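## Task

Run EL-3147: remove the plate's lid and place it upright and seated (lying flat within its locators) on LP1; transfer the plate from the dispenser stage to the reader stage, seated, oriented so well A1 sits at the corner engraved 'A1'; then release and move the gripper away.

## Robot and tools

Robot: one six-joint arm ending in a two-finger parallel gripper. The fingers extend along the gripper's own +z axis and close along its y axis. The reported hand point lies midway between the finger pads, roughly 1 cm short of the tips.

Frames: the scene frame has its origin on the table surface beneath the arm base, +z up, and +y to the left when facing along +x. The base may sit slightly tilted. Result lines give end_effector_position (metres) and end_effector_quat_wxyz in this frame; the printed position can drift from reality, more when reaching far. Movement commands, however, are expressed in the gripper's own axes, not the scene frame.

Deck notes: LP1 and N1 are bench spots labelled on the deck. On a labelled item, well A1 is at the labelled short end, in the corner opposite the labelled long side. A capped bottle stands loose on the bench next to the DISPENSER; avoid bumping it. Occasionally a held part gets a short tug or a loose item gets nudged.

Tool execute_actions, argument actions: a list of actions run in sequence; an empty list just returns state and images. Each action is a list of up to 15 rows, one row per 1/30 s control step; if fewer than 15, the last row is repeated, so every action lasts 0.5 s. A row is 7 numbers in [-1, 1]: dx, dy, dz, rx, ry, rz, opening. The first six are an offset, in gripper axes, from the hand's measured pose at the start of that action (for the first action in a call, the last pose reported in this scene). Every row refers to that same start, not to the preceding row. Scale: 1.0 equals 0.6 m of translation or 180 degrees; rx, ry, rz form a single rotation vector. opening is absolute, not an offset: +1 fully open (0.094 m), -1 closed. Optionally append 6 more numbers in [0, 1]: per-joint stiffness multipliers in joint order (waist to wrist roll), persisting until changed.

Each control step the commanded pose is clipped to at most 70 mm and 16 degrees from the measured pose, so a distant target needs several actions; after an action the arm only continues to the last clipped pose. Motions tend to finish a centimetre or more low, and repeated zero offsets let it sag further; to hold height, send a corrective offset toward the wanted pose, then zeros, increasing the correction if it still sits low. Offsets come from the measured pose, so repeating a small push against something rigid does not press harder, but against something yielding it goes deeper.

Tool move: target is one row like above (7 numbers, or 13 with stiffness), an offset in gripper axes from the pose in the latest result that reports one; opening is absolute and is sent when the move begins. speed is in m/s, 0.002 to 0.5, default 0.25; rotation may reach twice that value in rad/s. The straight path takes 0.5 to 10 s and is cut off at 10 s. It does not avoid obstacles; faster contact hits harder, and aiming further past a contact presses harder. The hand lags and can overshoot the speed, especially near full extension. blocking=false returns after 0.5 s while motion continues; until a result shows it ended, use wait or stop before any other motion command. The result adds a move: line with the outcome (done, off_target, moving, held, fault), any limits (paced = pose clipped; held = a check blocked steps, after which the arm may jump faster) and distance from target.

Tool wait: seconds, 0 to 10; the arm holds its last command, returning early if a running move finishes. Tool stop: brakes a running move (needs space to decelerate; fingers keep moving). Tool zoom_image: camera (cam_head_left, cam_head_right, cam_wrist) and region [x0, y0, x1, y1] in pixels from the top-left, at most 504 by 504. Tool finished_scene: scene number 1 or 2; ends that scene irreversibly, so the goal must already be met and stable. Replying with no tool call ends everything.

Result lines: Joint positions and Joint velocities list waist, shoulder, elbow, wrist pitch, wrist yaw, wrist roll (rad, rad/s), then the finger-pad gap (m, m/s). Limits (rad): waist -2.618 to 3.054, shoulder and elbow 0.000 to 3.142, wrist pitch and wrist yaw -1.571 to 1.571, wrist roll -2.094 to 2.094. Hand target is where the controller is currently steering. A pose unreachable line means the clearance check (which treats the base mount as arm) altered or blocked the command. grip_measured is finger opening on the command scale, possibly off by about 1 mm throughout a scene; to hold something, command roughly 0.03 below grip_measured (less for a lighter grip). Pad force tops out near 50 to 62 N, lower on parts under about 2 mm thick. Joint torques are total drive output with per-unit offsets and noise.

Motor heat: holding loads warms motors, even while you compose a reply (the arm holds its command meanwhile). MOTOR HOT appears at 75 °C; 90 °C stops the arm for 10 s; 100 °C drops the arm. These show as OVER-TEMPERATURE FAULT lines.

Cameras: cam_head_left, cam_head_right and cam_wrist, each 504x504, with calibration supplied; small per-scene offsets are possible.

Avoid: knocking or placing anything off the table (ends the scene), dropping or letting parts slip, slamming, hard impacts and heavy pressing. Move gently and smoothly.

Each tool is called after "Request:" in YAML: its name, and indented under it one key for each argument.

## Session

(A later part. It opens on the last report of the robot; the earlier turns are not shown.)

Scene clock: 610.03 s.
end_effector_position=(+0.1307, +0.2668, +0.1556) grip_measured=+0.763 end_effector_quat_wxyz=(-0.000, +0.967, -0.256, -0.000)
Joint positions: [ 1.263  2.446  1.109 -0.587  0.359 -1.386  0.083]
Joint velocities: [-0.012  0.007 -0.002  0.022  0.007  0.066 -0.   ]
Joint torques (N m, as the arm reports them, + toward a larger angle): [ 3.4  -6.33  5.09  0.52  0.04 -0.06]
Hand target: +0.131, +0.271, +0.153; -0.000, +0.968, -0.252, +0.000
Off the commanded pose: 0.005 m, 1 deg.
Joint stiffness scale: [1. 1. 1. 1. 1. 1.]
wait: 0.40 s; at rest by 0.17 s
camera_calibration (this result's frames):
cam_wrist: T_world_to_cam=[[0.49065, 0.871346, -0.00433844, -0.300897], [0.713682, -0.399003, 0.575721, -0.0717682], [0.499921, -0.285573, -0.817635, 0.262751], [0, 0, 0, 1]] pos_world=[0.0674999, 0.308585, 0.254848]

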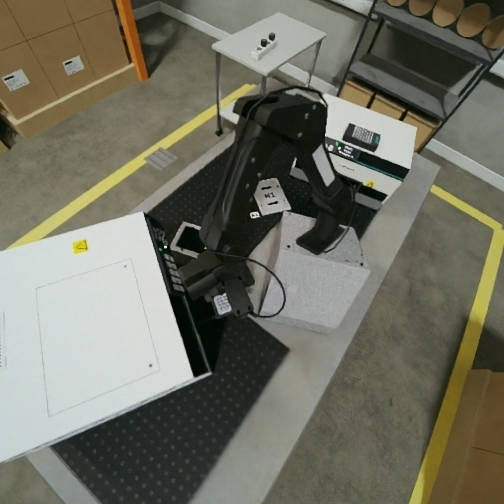

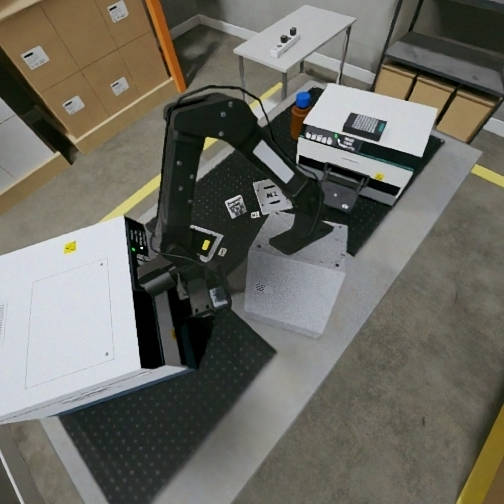

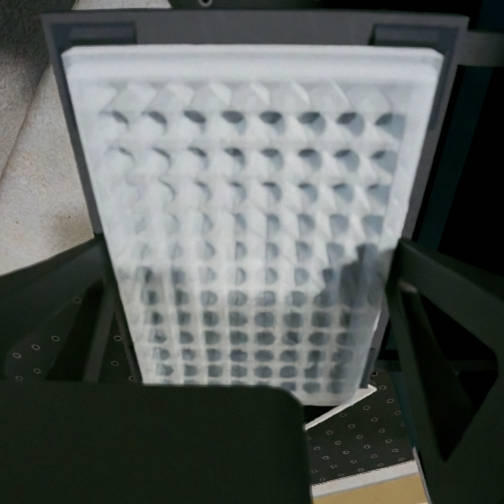

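Request:
execute_actions:
  actions: []

Scene clock: 620.00 s.
end_effector_position=(+0.1307, +0.2668, +0.1556) grip_measured=+0.763 end_effector_quat_wxyz=(-0.000, +0.967, -0.256, -0.000)
Joint positions: [ 1.263  2.446  1.109 -0.587  0.359 -1.386  0.083]
Joint velocities: [-0.012  0.002  0.007  0.051 -0.007  0.066  0.   ]
Joint torques (N m, as the arm reports them, + toward a larger angle): [ 3.35 -6.17  5.12  0.53  0.02 -0.05]
Hand target: +0.131, +0.271, +0.153; -0.000, +0.968, -0.252, +0.000
Off the commanded pose: 0.005 m, 1 deg.
Joint stiffness scale: [1. 1. 1. 1. 1. 1.]
camera_calibration (this result's frames):
cam_wrist: T_world_to_cam=[[0.49065, 0.871346, -0.00433844, -0.300897], [0.713682, -0.399003, 0.575721, -0.0717682], [0.499921, -0.285573, -0.817635, 0.262751], [0, 0, 0, 1]] pos_world=[0.0674999, 0.308585, 0.254848]

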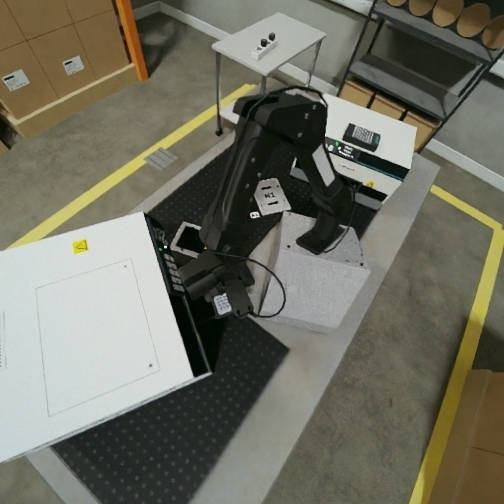

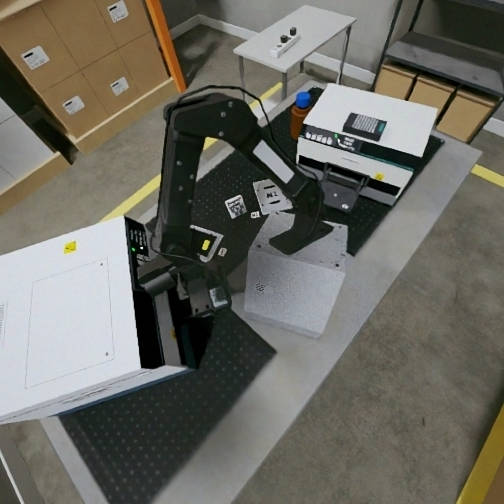

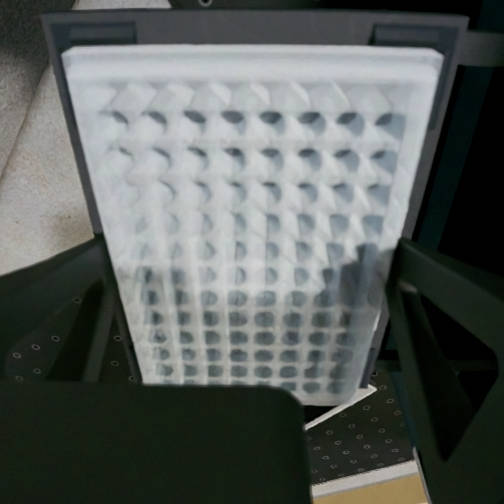

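Request:
execute_actions:
  actions:
    - [[-0.004,-0.006,0.004,0,0,-0.0025,0.735],[-0.004,-0.006,0.004,0,0,-0.0025,0.74],[-0.004,-0.006,0.004,0,0,-0.0025,0.745],[-0.004,-0.006,0.004,0,0,-0.0025,0.75],[-0.004,-0.006,0.004,0,0,-0.0025,0.755],[-0.004,-0.006,0.004,0,0,-0.0025,0.76],[-0.004,-0.006,0.004,0,0,-0.0025,0.765],[-0.004,-0.006,0.004,0,0,-0.0025,0.77],[-0.004,-0.006,0.004,0,0,-0.0025,0.775],[-0.004,-0.006,0.004,0,0,-0.0025,0.78],[-0.004,-0.006,0.004,0,0,-0.0025,0.785],[-0.004,-0.006,0.004,0,0,-0.0025,0.79],[-0.004,-0.006,0.004,0,0,-0.0025,0.80],[-0.004,-0.006,0.004,0,0,-0.0025,0.81],[-0.004,-0.006,0.004,0,0,-0.0025,0.82]]

Request:
wait:
  seconds: 0.5

Request:
zoom_image:
  camera: "cam_wrist"
  region: [30, 0, 170, 80]

Request:
zoom_image:
  camera: "cam_wrist"
  region: [335, 0, 475, 80]

Scene clock: 626.90 s.
end_effector_position=(+0.1307, +0.2668, +0.1556) grip_measured=+0.818 end_effector_quat_wxyz=(-0.000, +0.967, -0.256, -0.000)
Joint positions: [ 1.263  2.446  1.109 -0.587  0.359 -1.386  0.085]
Joint velocities: [-0.022 -0.012 -0.007 -0.081 -0.081 -0.022  0.008]
Joint torques (N m, as the arm reports them, + toward a larger angle): [ 3.4  -6.37  5.05  0.56  0.01 -0.05]
Hand target: +0.130, +0.271, +0.153; -0.000, +0.968, -0.252, -0.000
Off the commanded pose: 0.005 m, 0 deg.
Joint stiffness scale: [1. 1. 1. 1. 1. 1.]
camera_calibration (this result's frames):
cam_wrist: T_world_to_cam=[[0.49065, 0.871346, -0.00433844, -0.300897], [0.713682, -0.399003, 0.575721, -0.0717682], [0.499921, -0.285573, -0.817635, 0.262751], [0, 0, 0, 1]] pos_world=[0.0674999, 0.308585, 0.254848]

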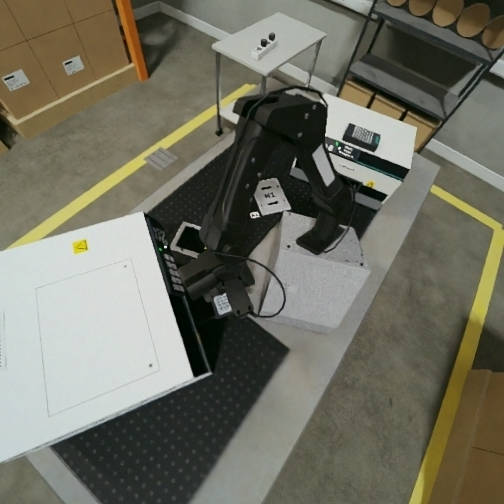

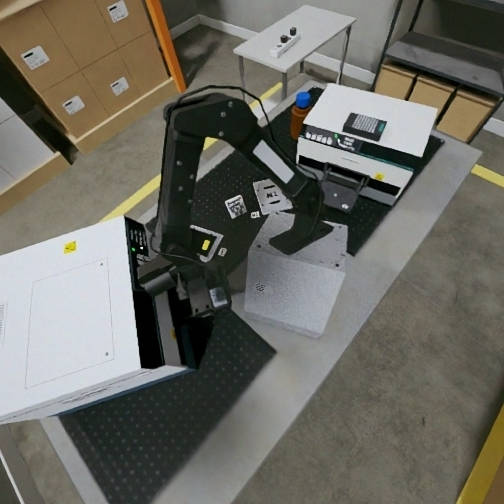

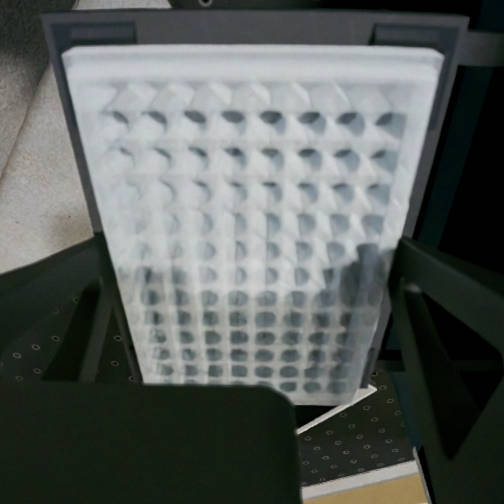

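Scene clock: 627.40 s.
end_effector_position=(+0.1307, +0.2668, +0.1556) grip_measured=+0.821 end_effector_quat_wxyz=(-0.000, +0.967, -0.256, -0.000)
Joint positions: [ 1.263  2.446  1.109 -0.587  0.359 -1.386  0.086]
Joint velocities: [-0.017  0.012 -0.017  0.037 -0.037  0.007 -0.   ]
Joint torques (N m, as the arm reports them, + toward a larger angle): [ 3.44 -6.26  5.15  0.52  0.   -0.02]
Hand target: +0.130, +0.271, +0.153; -0.000, +0.968, -0.252, -0.000
Off the commanded pose: 0.005 m, 0 deg.
Joint stiffness scale: [1. 1. 1. 1. 1. 1.]
wait: 0.50 s; at rest by 0.17 s
camera_calibration (this result's frames):
cam_wrist: T_world_to_cam=[[0.49065, 0.871346, -0.00433844, -0.300897], [0.713682, -0.399003, 0.575721, -0.0717682], [0.499921, -0.285573, -0.817635, 0.262751], [0, 0, 0, 1]] pos_world=[0.0674999, 0.308585, 0.254848]

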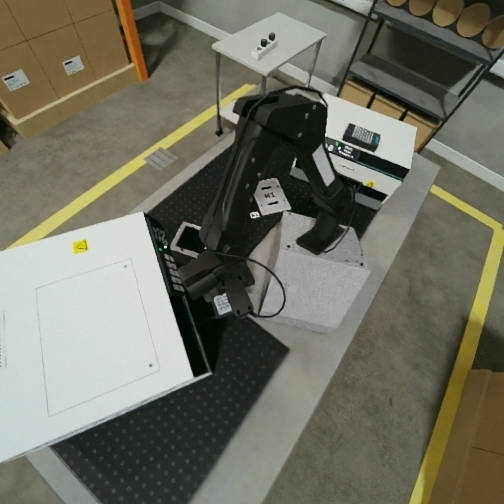

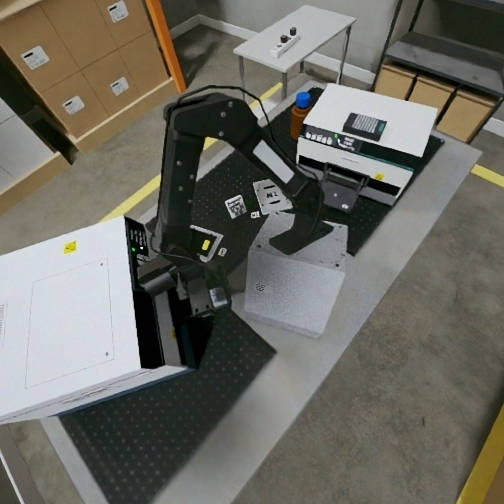

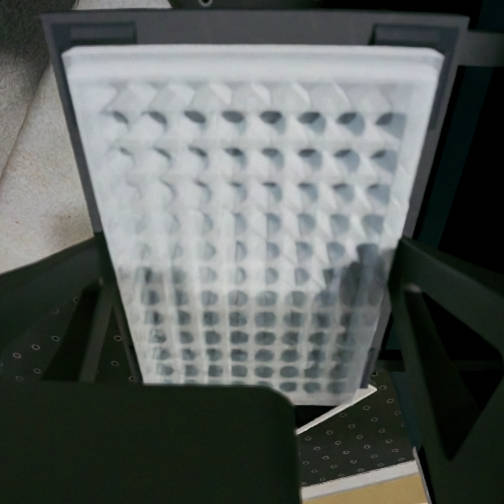

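Region (30, 0, 170, 80) of cam_wrist's 504x504 image, scaled by 3.600, with more detail than that image has; it fills the top 288 rows of this view, and the rest is white.

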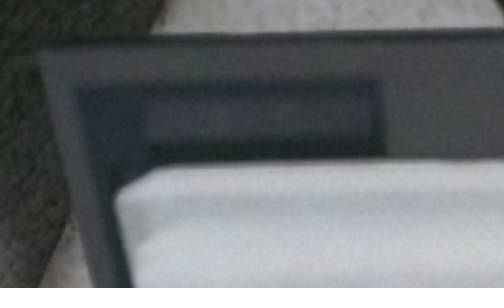

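Region (335, 0, 475, 80) of cam_wrist's 504x504 image, scaled by 3.600, with more detail than that image has; it fills the top 288 rows of this view, and the rest is white.

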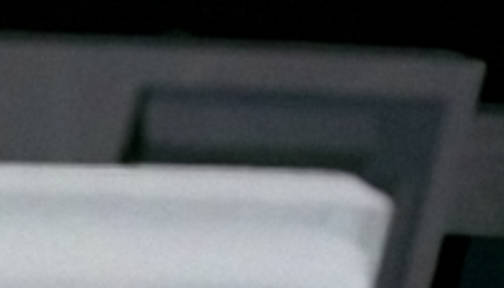

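Request:
execute_actions:
  actions:
    - [[-0.004,-0.006,0.004,0,0,-0.0025,0.80],[-0.0042,-0.007,0.004,0.0007,-0.0001,-0.0022,0.79],[-0.0044,-0.008,0.004,0.0014,-0.0003,-0.002,0.785],[-0.0046,-0.009,0.004,0.0021,-0.0004,-0.0017,0.78],[-0.0048,-0.010,0.004,0.0028,-0.0006,-0.0015,0.78],[-0.005,-0.0107,0.004,0.0035,-0.0007,-0.0012,0.78]]

Request:
wait:
  seconds: 0.5

Request:
zoom_image:
  camera: "cam_wrist"
  region: [30, 0, 170, 80]

Request:
zoom_image:
  camera: "cam_wrist"
  region: [335, 0, 475, 80]

Scene clock: 636.97 s.
end_effector_position=(+0.1308, +0.2668, +0.1556) grip_measured=+0.791 end_effector_quat_wxyz=(-0.000, +0.967, -0.256, -0.000)
Joint positions: [ 1.263  2.446  1.109 -0.587  0.359 -1.386  0.084]
Joint velocities: [-0.002  0.002 -0.012 -0.051  0.037 -0.066  0.   ]
Joint torques (N m, as the arm reports them, + toward a larger angle): [ 3.42 -6.27  5.11  0.61  0.   -0.03]
Hand target: +0.131, +0.274, +0.153; -0.006, +0.967, -0.254, +0.000
Off the commanded pose: 0.007 m, 1 deg.
Joint stiffness scale: [1. 1. 1. 1. 1. 1.]
camera_calibration (this result's frames):
cam_wrist: T_world_to_cam=[[0.490767, 0.871282, -0.00398713, -0.301039], [0.713561, -0.399293, 0.575669, -0.071654], [0.499978, -0.285364, -0.817673, 0.262703], [0, 0, 0, 1]] pos_world=[0.0675235, 0.308645, 0.254854]

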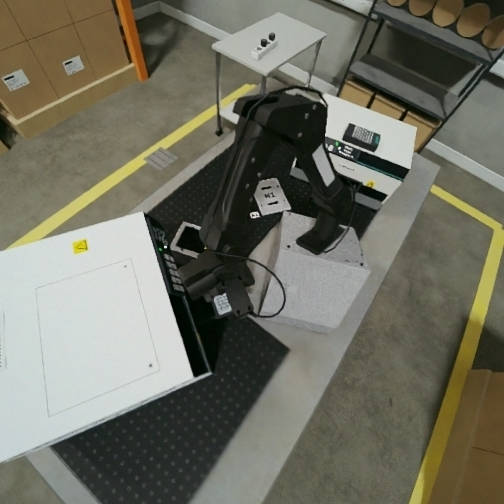

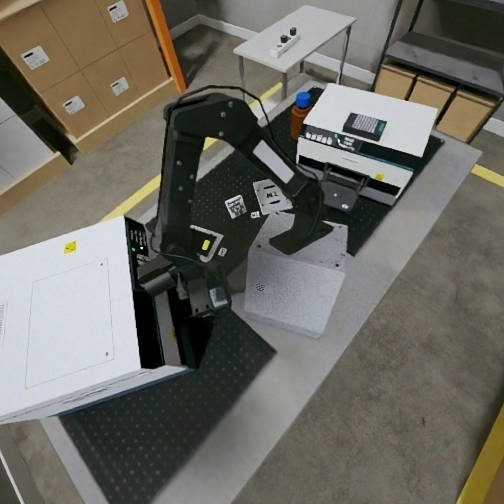

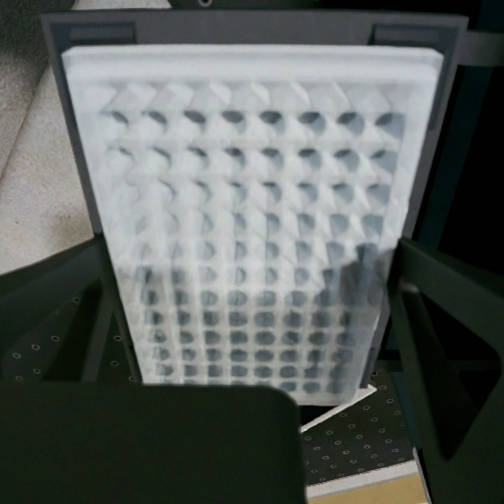

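Scene clock: 637.47 s.
end_effector_position=(+0.1308, +0.2668, +0.1556) grip_measured=+0.791 end_effector_quat_wxyz=(-0.000, +0.967, -0.256, -0.000)
Joint positions: [ 1.263  2.446  1.109 -0.587  0.359 -1.386  0.084]
Joint velocities: [ 0.002 -0.002 -0.012  0.022 -0.051 -0.051  0.001]
Joint torques (N m, as the arm reports them, + toward a larger angle): [ 3.4  -6.21  5.24  0.64  0.02 -0.05]
Hand target: +0.131, +0.274, +0.153; -0.006, +0.967, -0.254, +0.000
Off the commanded pose: 0.007 m, 1 deg.
Joint stiffness scale: [1. 1. 1. 1. 1. 1.]
wait: 0.50 s; at rest by 0.17 s
camera_calibration (this result's frames):
cam_wrist: T_world_to_cam=[[0.490767, 0.871282, -0.00398713, -0.301039], [0.713561, -0.399293, 0.575669, -0.071654], [0.499978, -0.285364, -0.817673, 0.262703], [0, 0, 0, 1]] pos_world=[0.0675235, 0.308645, 0.254854]

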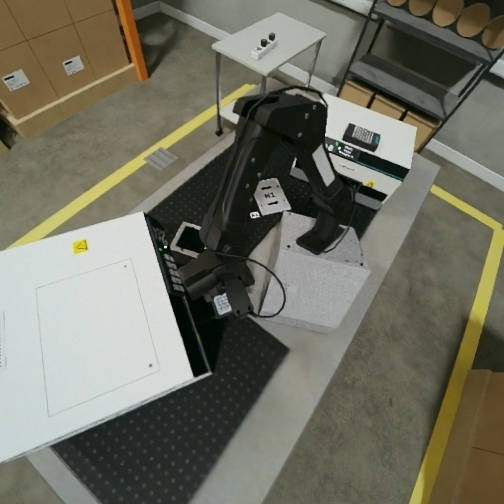

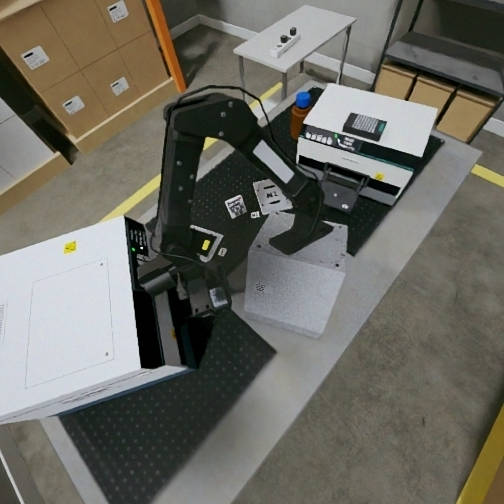

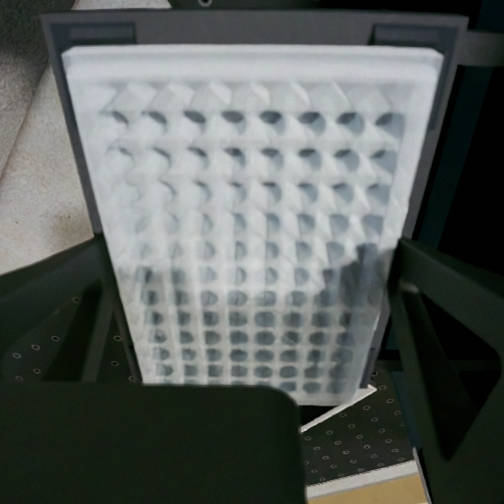

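Region (30, 0, 170, 80) of cam_wrist's 504x504 image, scaled by 3.600, with more detail than that image has; it fills the top 288 rows of this view, and the rest is white.

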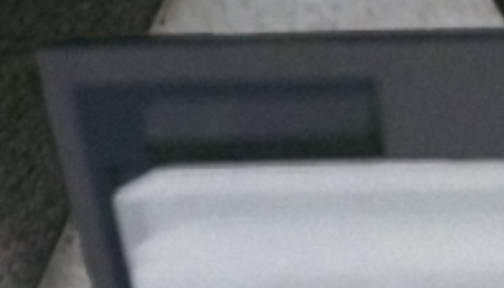

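Region (335, 0, 475, 80) of cam_wrist's 504x504 image, scaled by 3.600, with more detail than that image has; it fills the top 288 rows of this view, and the rest is white.

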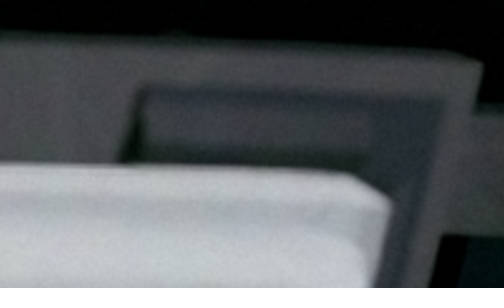

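Request:
execute_actions:
  actions:
    - [[-0.004,-0.008,0.003,0.002,0,-0.002,0.82],[-0.003,-0.007,0.002,0.001,0,-0.002,0.86],[-0.002,-0.006,0.001,0,0,-0.002,0.90],[-0.002,-0.006,0.0,0,0,-0.002,0.94],[-0.002,-0.006,-0.002,0,0,-0.002,0.98],[-0.002,-0.006,-0.004,0,0,-0.002,1.0],[-0.002,-0.006,-0.006,0,0,-0.002,1.0],[-0.002,-0.006,-0.008,0,0,-0.002,1.0],[-0.002,-0.006,-0.010,0,0,-0.002,1.0],[-0.002,-0.006,-0.012,0,0,-0.002,1.0],[-0.002,-0.006,-0.014,0,0,-0.002,1.0]]

Request:
zoom_image:
  camera: "cam_wrist"
  region: [30, 0, 170, 80]

Request:
zoom_image:
  camera: "cam_wrist"
  region: [335, 0, 475, 80]

Scene clock: 646.40 s.
end_effector_position=(+0.1296, +0.2631, +0.1556) grip_measured=+1.000 end_effector_quat_wxyz=(+0.007, +0.967, -0.253, -0.001)
Joint positions: [ 1.263  2.446  1.109 -0.603  0.36  -1.386  0.094]
Joint velocities: [ 0.007  0.002 -0.002 -0.051 -0.022 -0.066  0.   ]
Joint torques (N m, as the arm reports them, + toward a larger angle): [ 3.95 -8.14  5.8   0.28 -0.06  0.07]
Hand target: +0.131, +0.270, +0.164; -0.001, +0.967, -0.253, -0.000
Off the commanded pose: 0.011 m, 1 deg.
Joint stiffness scale: [1. 1. 1. 1. 1. 1.]
camera_calibration (this result's frames):
cam_wrist: T_world_to_cam=[[0.485674, 0.873933, -0.0190318, -0.294921], [0.718518, -0.386716, 0.578085, -0.076624], [0.497848, -0.294436, -0.815754, 0.264634], [0, 0, 0, 1]] pos_world=[0.0665438, 0.306028, 0.254559]

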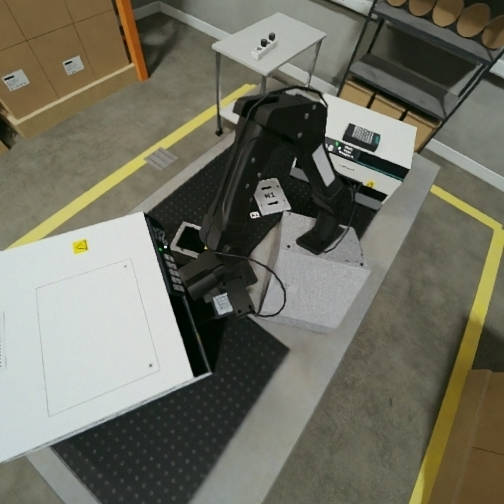

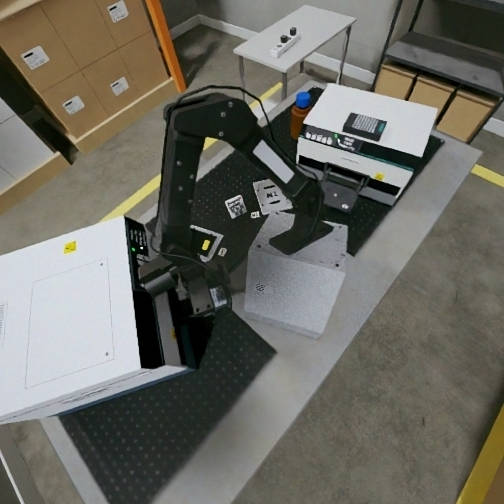

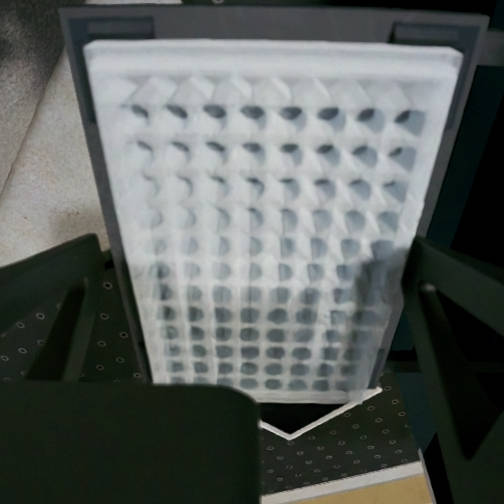

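Region (30, 0, 170, 80) of cam_wrist's 504x504 image, scaled by 3.600, with more detail than that image has; it fills the top 288 rows of this view, and the rest is white.

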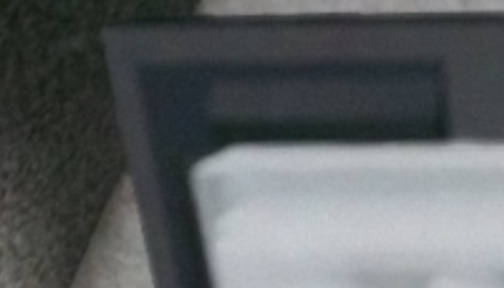

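Region (335, 0, 475, 80) of cam_wrist's 504x504 image, scaled by 3.600, with more detail than that image has; it fills the top 288 rows of this view, and the rest is white.

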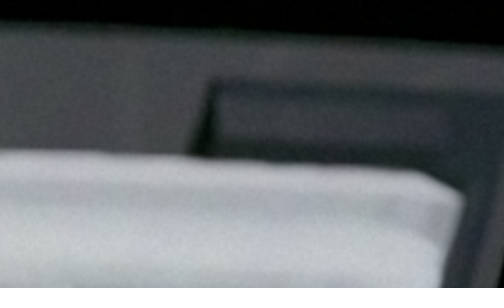

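Request:
execute_actions:
  actions:
    - [[-0.002,-0.014,-0.015,0.008,-0.001,0.002,1.0],[0.0,-0.017,-0.017,0.012,-0.002,0.004,1.0],[0.001,-0.020,-0.019,0.015,-0.003,0.005,1.0],[0.002,-0.022,-0.020,0.017,-0.0036,0.0064,1.0]]

Scene clock: 659.47 s.
end_effector_position=(+0.1301, +0.2648, +0.1556) grip_measured=+1.000 end_effector_quat_wxyz=(+0.004, +0.967, -0.255, -0.000)
Joint positions: [ 1.263  2.446  1.109 -0.596  0.36  -1.386  0.094]
Joint velocities: [-0.012  0.002 -0.007 -0.022 -0.066  0.066  0.   ]
Joint torques (N m, as the arm reports them, + toward a larger angle): [  3.44 -10.17   4.52   0.54   0.     0.05]
Hand target: +0.137, +0.274, +0.168; -0.020, +0.965, -0.263, +0.001
Off the commanded pose: 0.017 m, 3 deg.
Joint stiffness scale: [1. 1. 1. 1. 1. 1.]
camera_calibration (this result's frames):
cam_wrist: T_world_to_cam=[[0.487936, 0.872792, -0.0123525, -0.297645], [0.716244, -0.392249, 0.577179, -0.0744791], [0.498912, -0.290474, -0.816524, 0.263753], [0, 0, 0, 1]] pos_world=[0.0669876, 0.307181, 0.254672]

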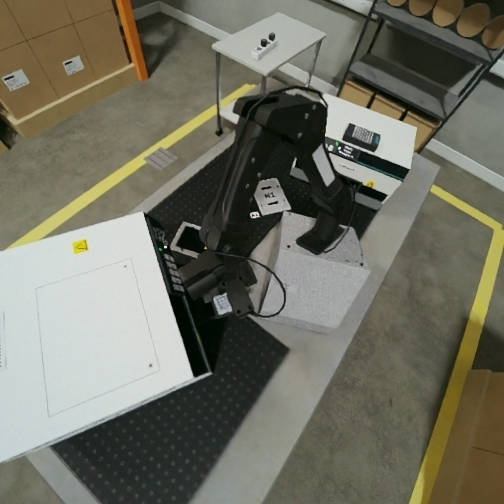

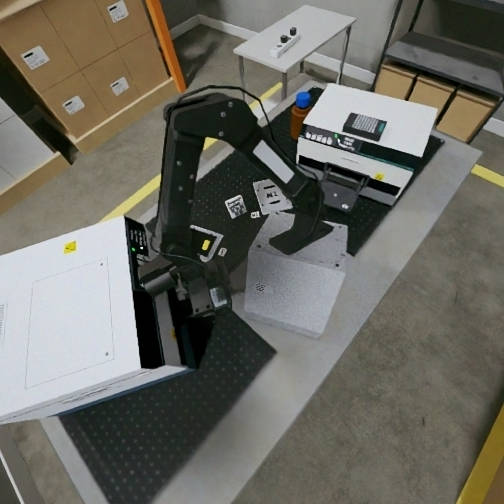

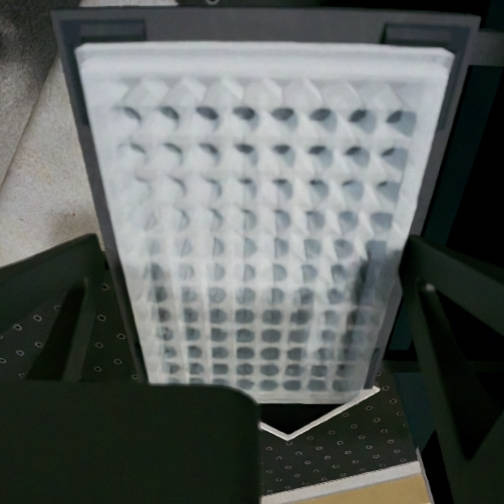

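Request:
zoom_image:
  camera: "cam_wrist"
  region: [40, 0, 180, 80]

Request:
zoom_image:
  camera: "cam_wrist"
  region: [345, 0, 485, 80]

Region (40, 0, 180, 80) of cam_wrist's 504x504 image, scaled by 3.600, with more detail than that image has; it fills the top 288 rows of this view, and the rest is white.

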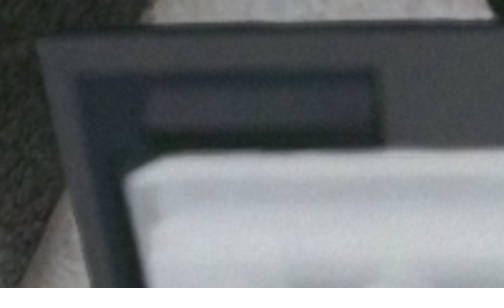

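Region (345, 0, 485, 80) of cam_wrist's 504x504 image, scaled by 3.600, with more detail than that image has; it fills the top 288 rows of this view, and the rest is white.

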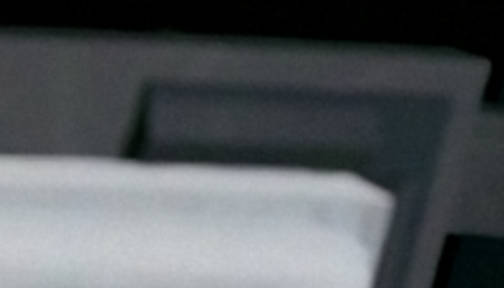

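Request:
execute_actions:
  actions:
    - [[0.0026,-0.019,-0.022,0.015,-0.003,0.0056,1],[0.0026,-0.019,-0.025,0.015,-0.003,0.0056,1],[0.0026,-0.019,-0.028,0.015,-0.003,0.0056,1],[0.0026,-0.019,-0.032,0.015,-0.003,0.0056,1],[0.0026,-0.019,-0.036,0.015,-0.003,0.0056,1],[0.0026,-0.019,-0.040,0.015,-0.003,0.0056,1],[0.0026,-0.019,-0.044,0.015,-0.003,0.0056,1],[0.0026,-0.019,-0.049,0.015,-0.003,0.0056,1],[0.0026,-0.019,-0.054,0.015,-0.003,0.0056,1],[0.0026,-0.019,-0.059,0.015,-0.003,0.0056,1],[0.0026,-0.019,-0.064,0.015,-0.003,0.0056,1],[0.0026,-0.019,-0.069,0.015,-0.003,0.0056,1],[0.0026,-0.019,-0.074,0.015,-0.003,0.0056,1],[0.0026,-0.019,-0.079,0.015,-0.003,0.0056,1],[0.0026,-0.019,-0.084,0.015,-0.003,0.0056,1]]

Request:
move:
  target: [0, 0.01, -0.2, 0, 0, 0, 1]
  speed: 0.15

Scene clock: 670.57 s.
end_effector_position=(+0.1373, +0.2675, +0.1841) grip_measured=+1.000 end_effector_quat_wxyz=(-0.010, +0.965, -0.263, +0.003)
Joint positions: [ 1.279  2.37   1.132 -0.67   0.359 -1.362  0.094]
Joint velocities: [ 0.1   -0.178  0.144 -0.33   0.022  0.037  0.   ]
Joint torques (N m, as the arm reports them, + toward a larger angle): [ 4.71 -9.37  6.22  0.4  -0.1   0.13]
Hand target: +0.137, +0.274, +0.205; -0.021, +0.965, -0.263, +0.001
Off the commanded pose: 0.023 m, 1 deg.
Joint stiffness scale: [1. 1. 1. 1. 1. 1.]
camera_calibration (this result's frames):
cam_wrist: T_world_to_cam=[[0.503669, 0.863742, 0.016347, -0.308177], [0.701038, -0.419703, 0.576537, -0.0854712], [0.50484, -0.278924, -0.816908, 0.280419], [0, 0, 0, 1]] pos_world=[0.0735712, 0.308529, 0.283391]

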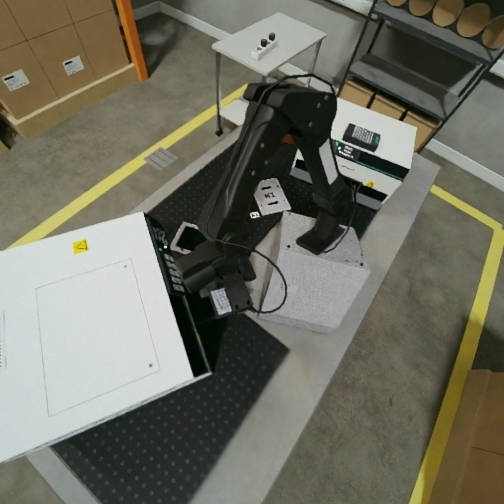

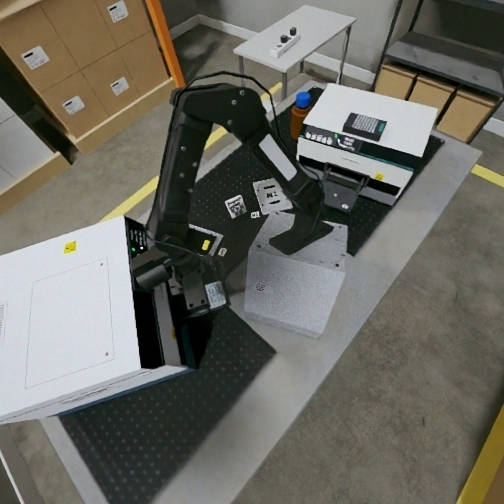

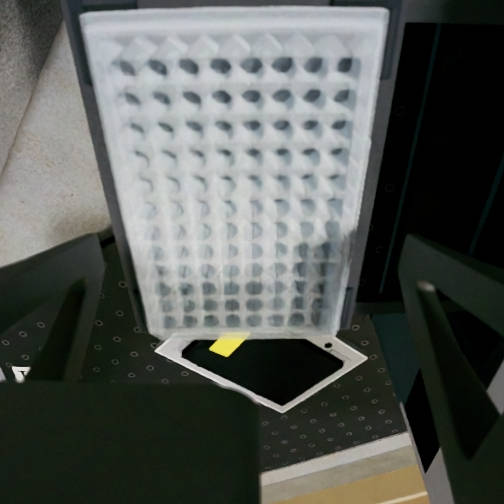

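Scene clock: 672.00 s.
end_effector_position=(+0.1337, +0.2560, +0.2918) grip_measured=+1.000 end_effector_quat_wxyz=(+0.004, +0.964, -0.264, +0.006)
Joint positions: [ 1.388  2.2    1.342 -1.115  0.325 -1.243  0.094]
Joint velocities: [-0.002  0.007  0.002  0.022 -0.037 -0.095  0.   ]
Joint torques (N m, as the arm reports them, + toward a larger angle): [ 3.99 -8.06  6.81  0.36 -0.04  0.04]
Hand target: +0.132, +0.261, +0.304; -0.010, +0.965, -0.263, +0.002
Off the commanded pose: 0.013 m, 2 deg.
Joint stiffness scale: [1. 1. 1. 1. 1. 1.]
move: off_target
camera_calibration (this result's frames):
cam_wrist: T_world_to_cam=[[0.505006, 0.863072, -0.00868754, -0.290928], [0.701568, -0.404601, 0.586601, -0.156704], [0.502764, -0.302332, -0.80983, 0.371219], [0, 0, 0, 1]] pos_world=[0.0702231, 0.299921, 0.390019]

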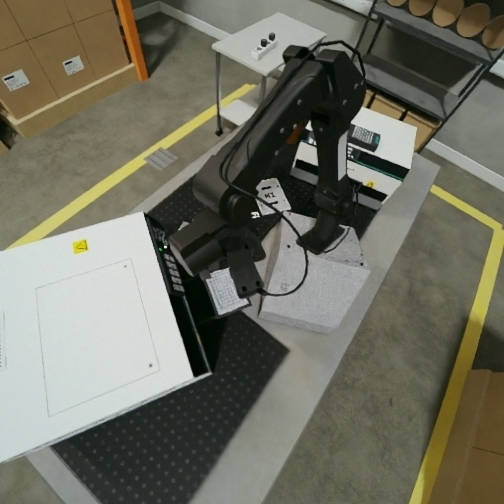

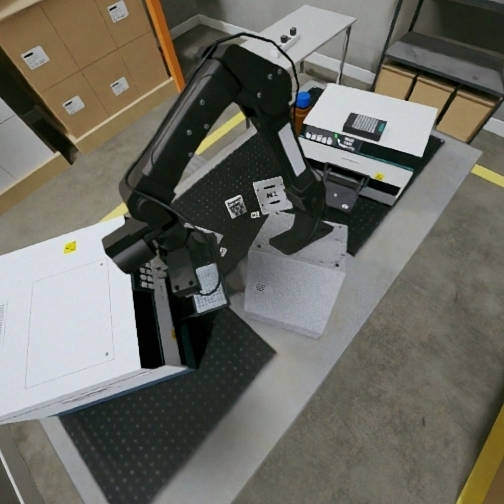

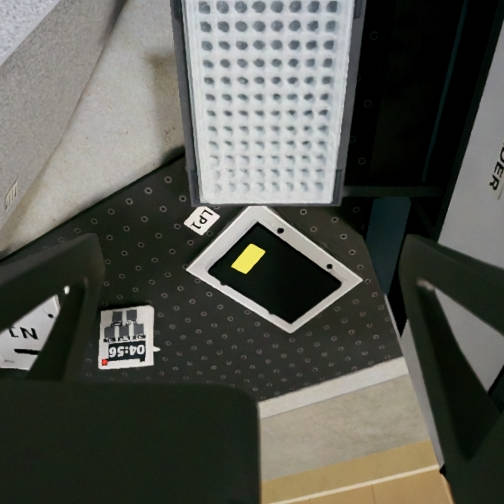

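Request:
zoom_image:
  camera: "cam_wrist"
  region: [160, 120, 380, 340]

Request:
zoom_image:
  camera: "cam_wrist"
  region: [170, 140, 360, 220]

Request:
zoom_image:
  camera: "cam_head_right"
  region: [160, 250, 250, 330]

Region (160, 120, 380, 340) of cam_wrist's 504x504 image, scaled by 2.291, with more detail than that image has.

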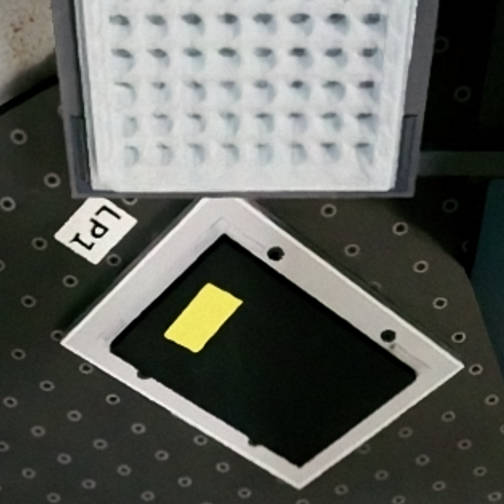

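Region (170, 140, 360, 220) of cam_wrist's 504x504 image, scaled by 2.653, with more detail than that image has; it fills the top 212 rows of this view, and the rest is white.

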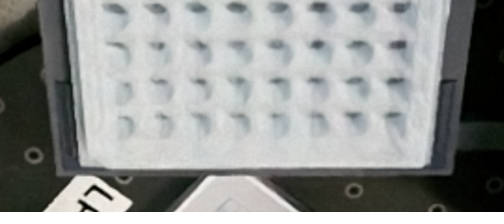

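Region (160, 250, 250, 330) of cam_head_right's 504x504 image, scaled by 5.600, with more detail than that image has.

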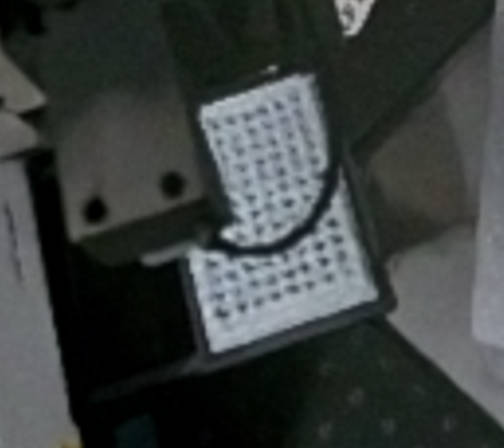

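Request:
finished_scene:
  scene: 2

The scene is finished: the task was done.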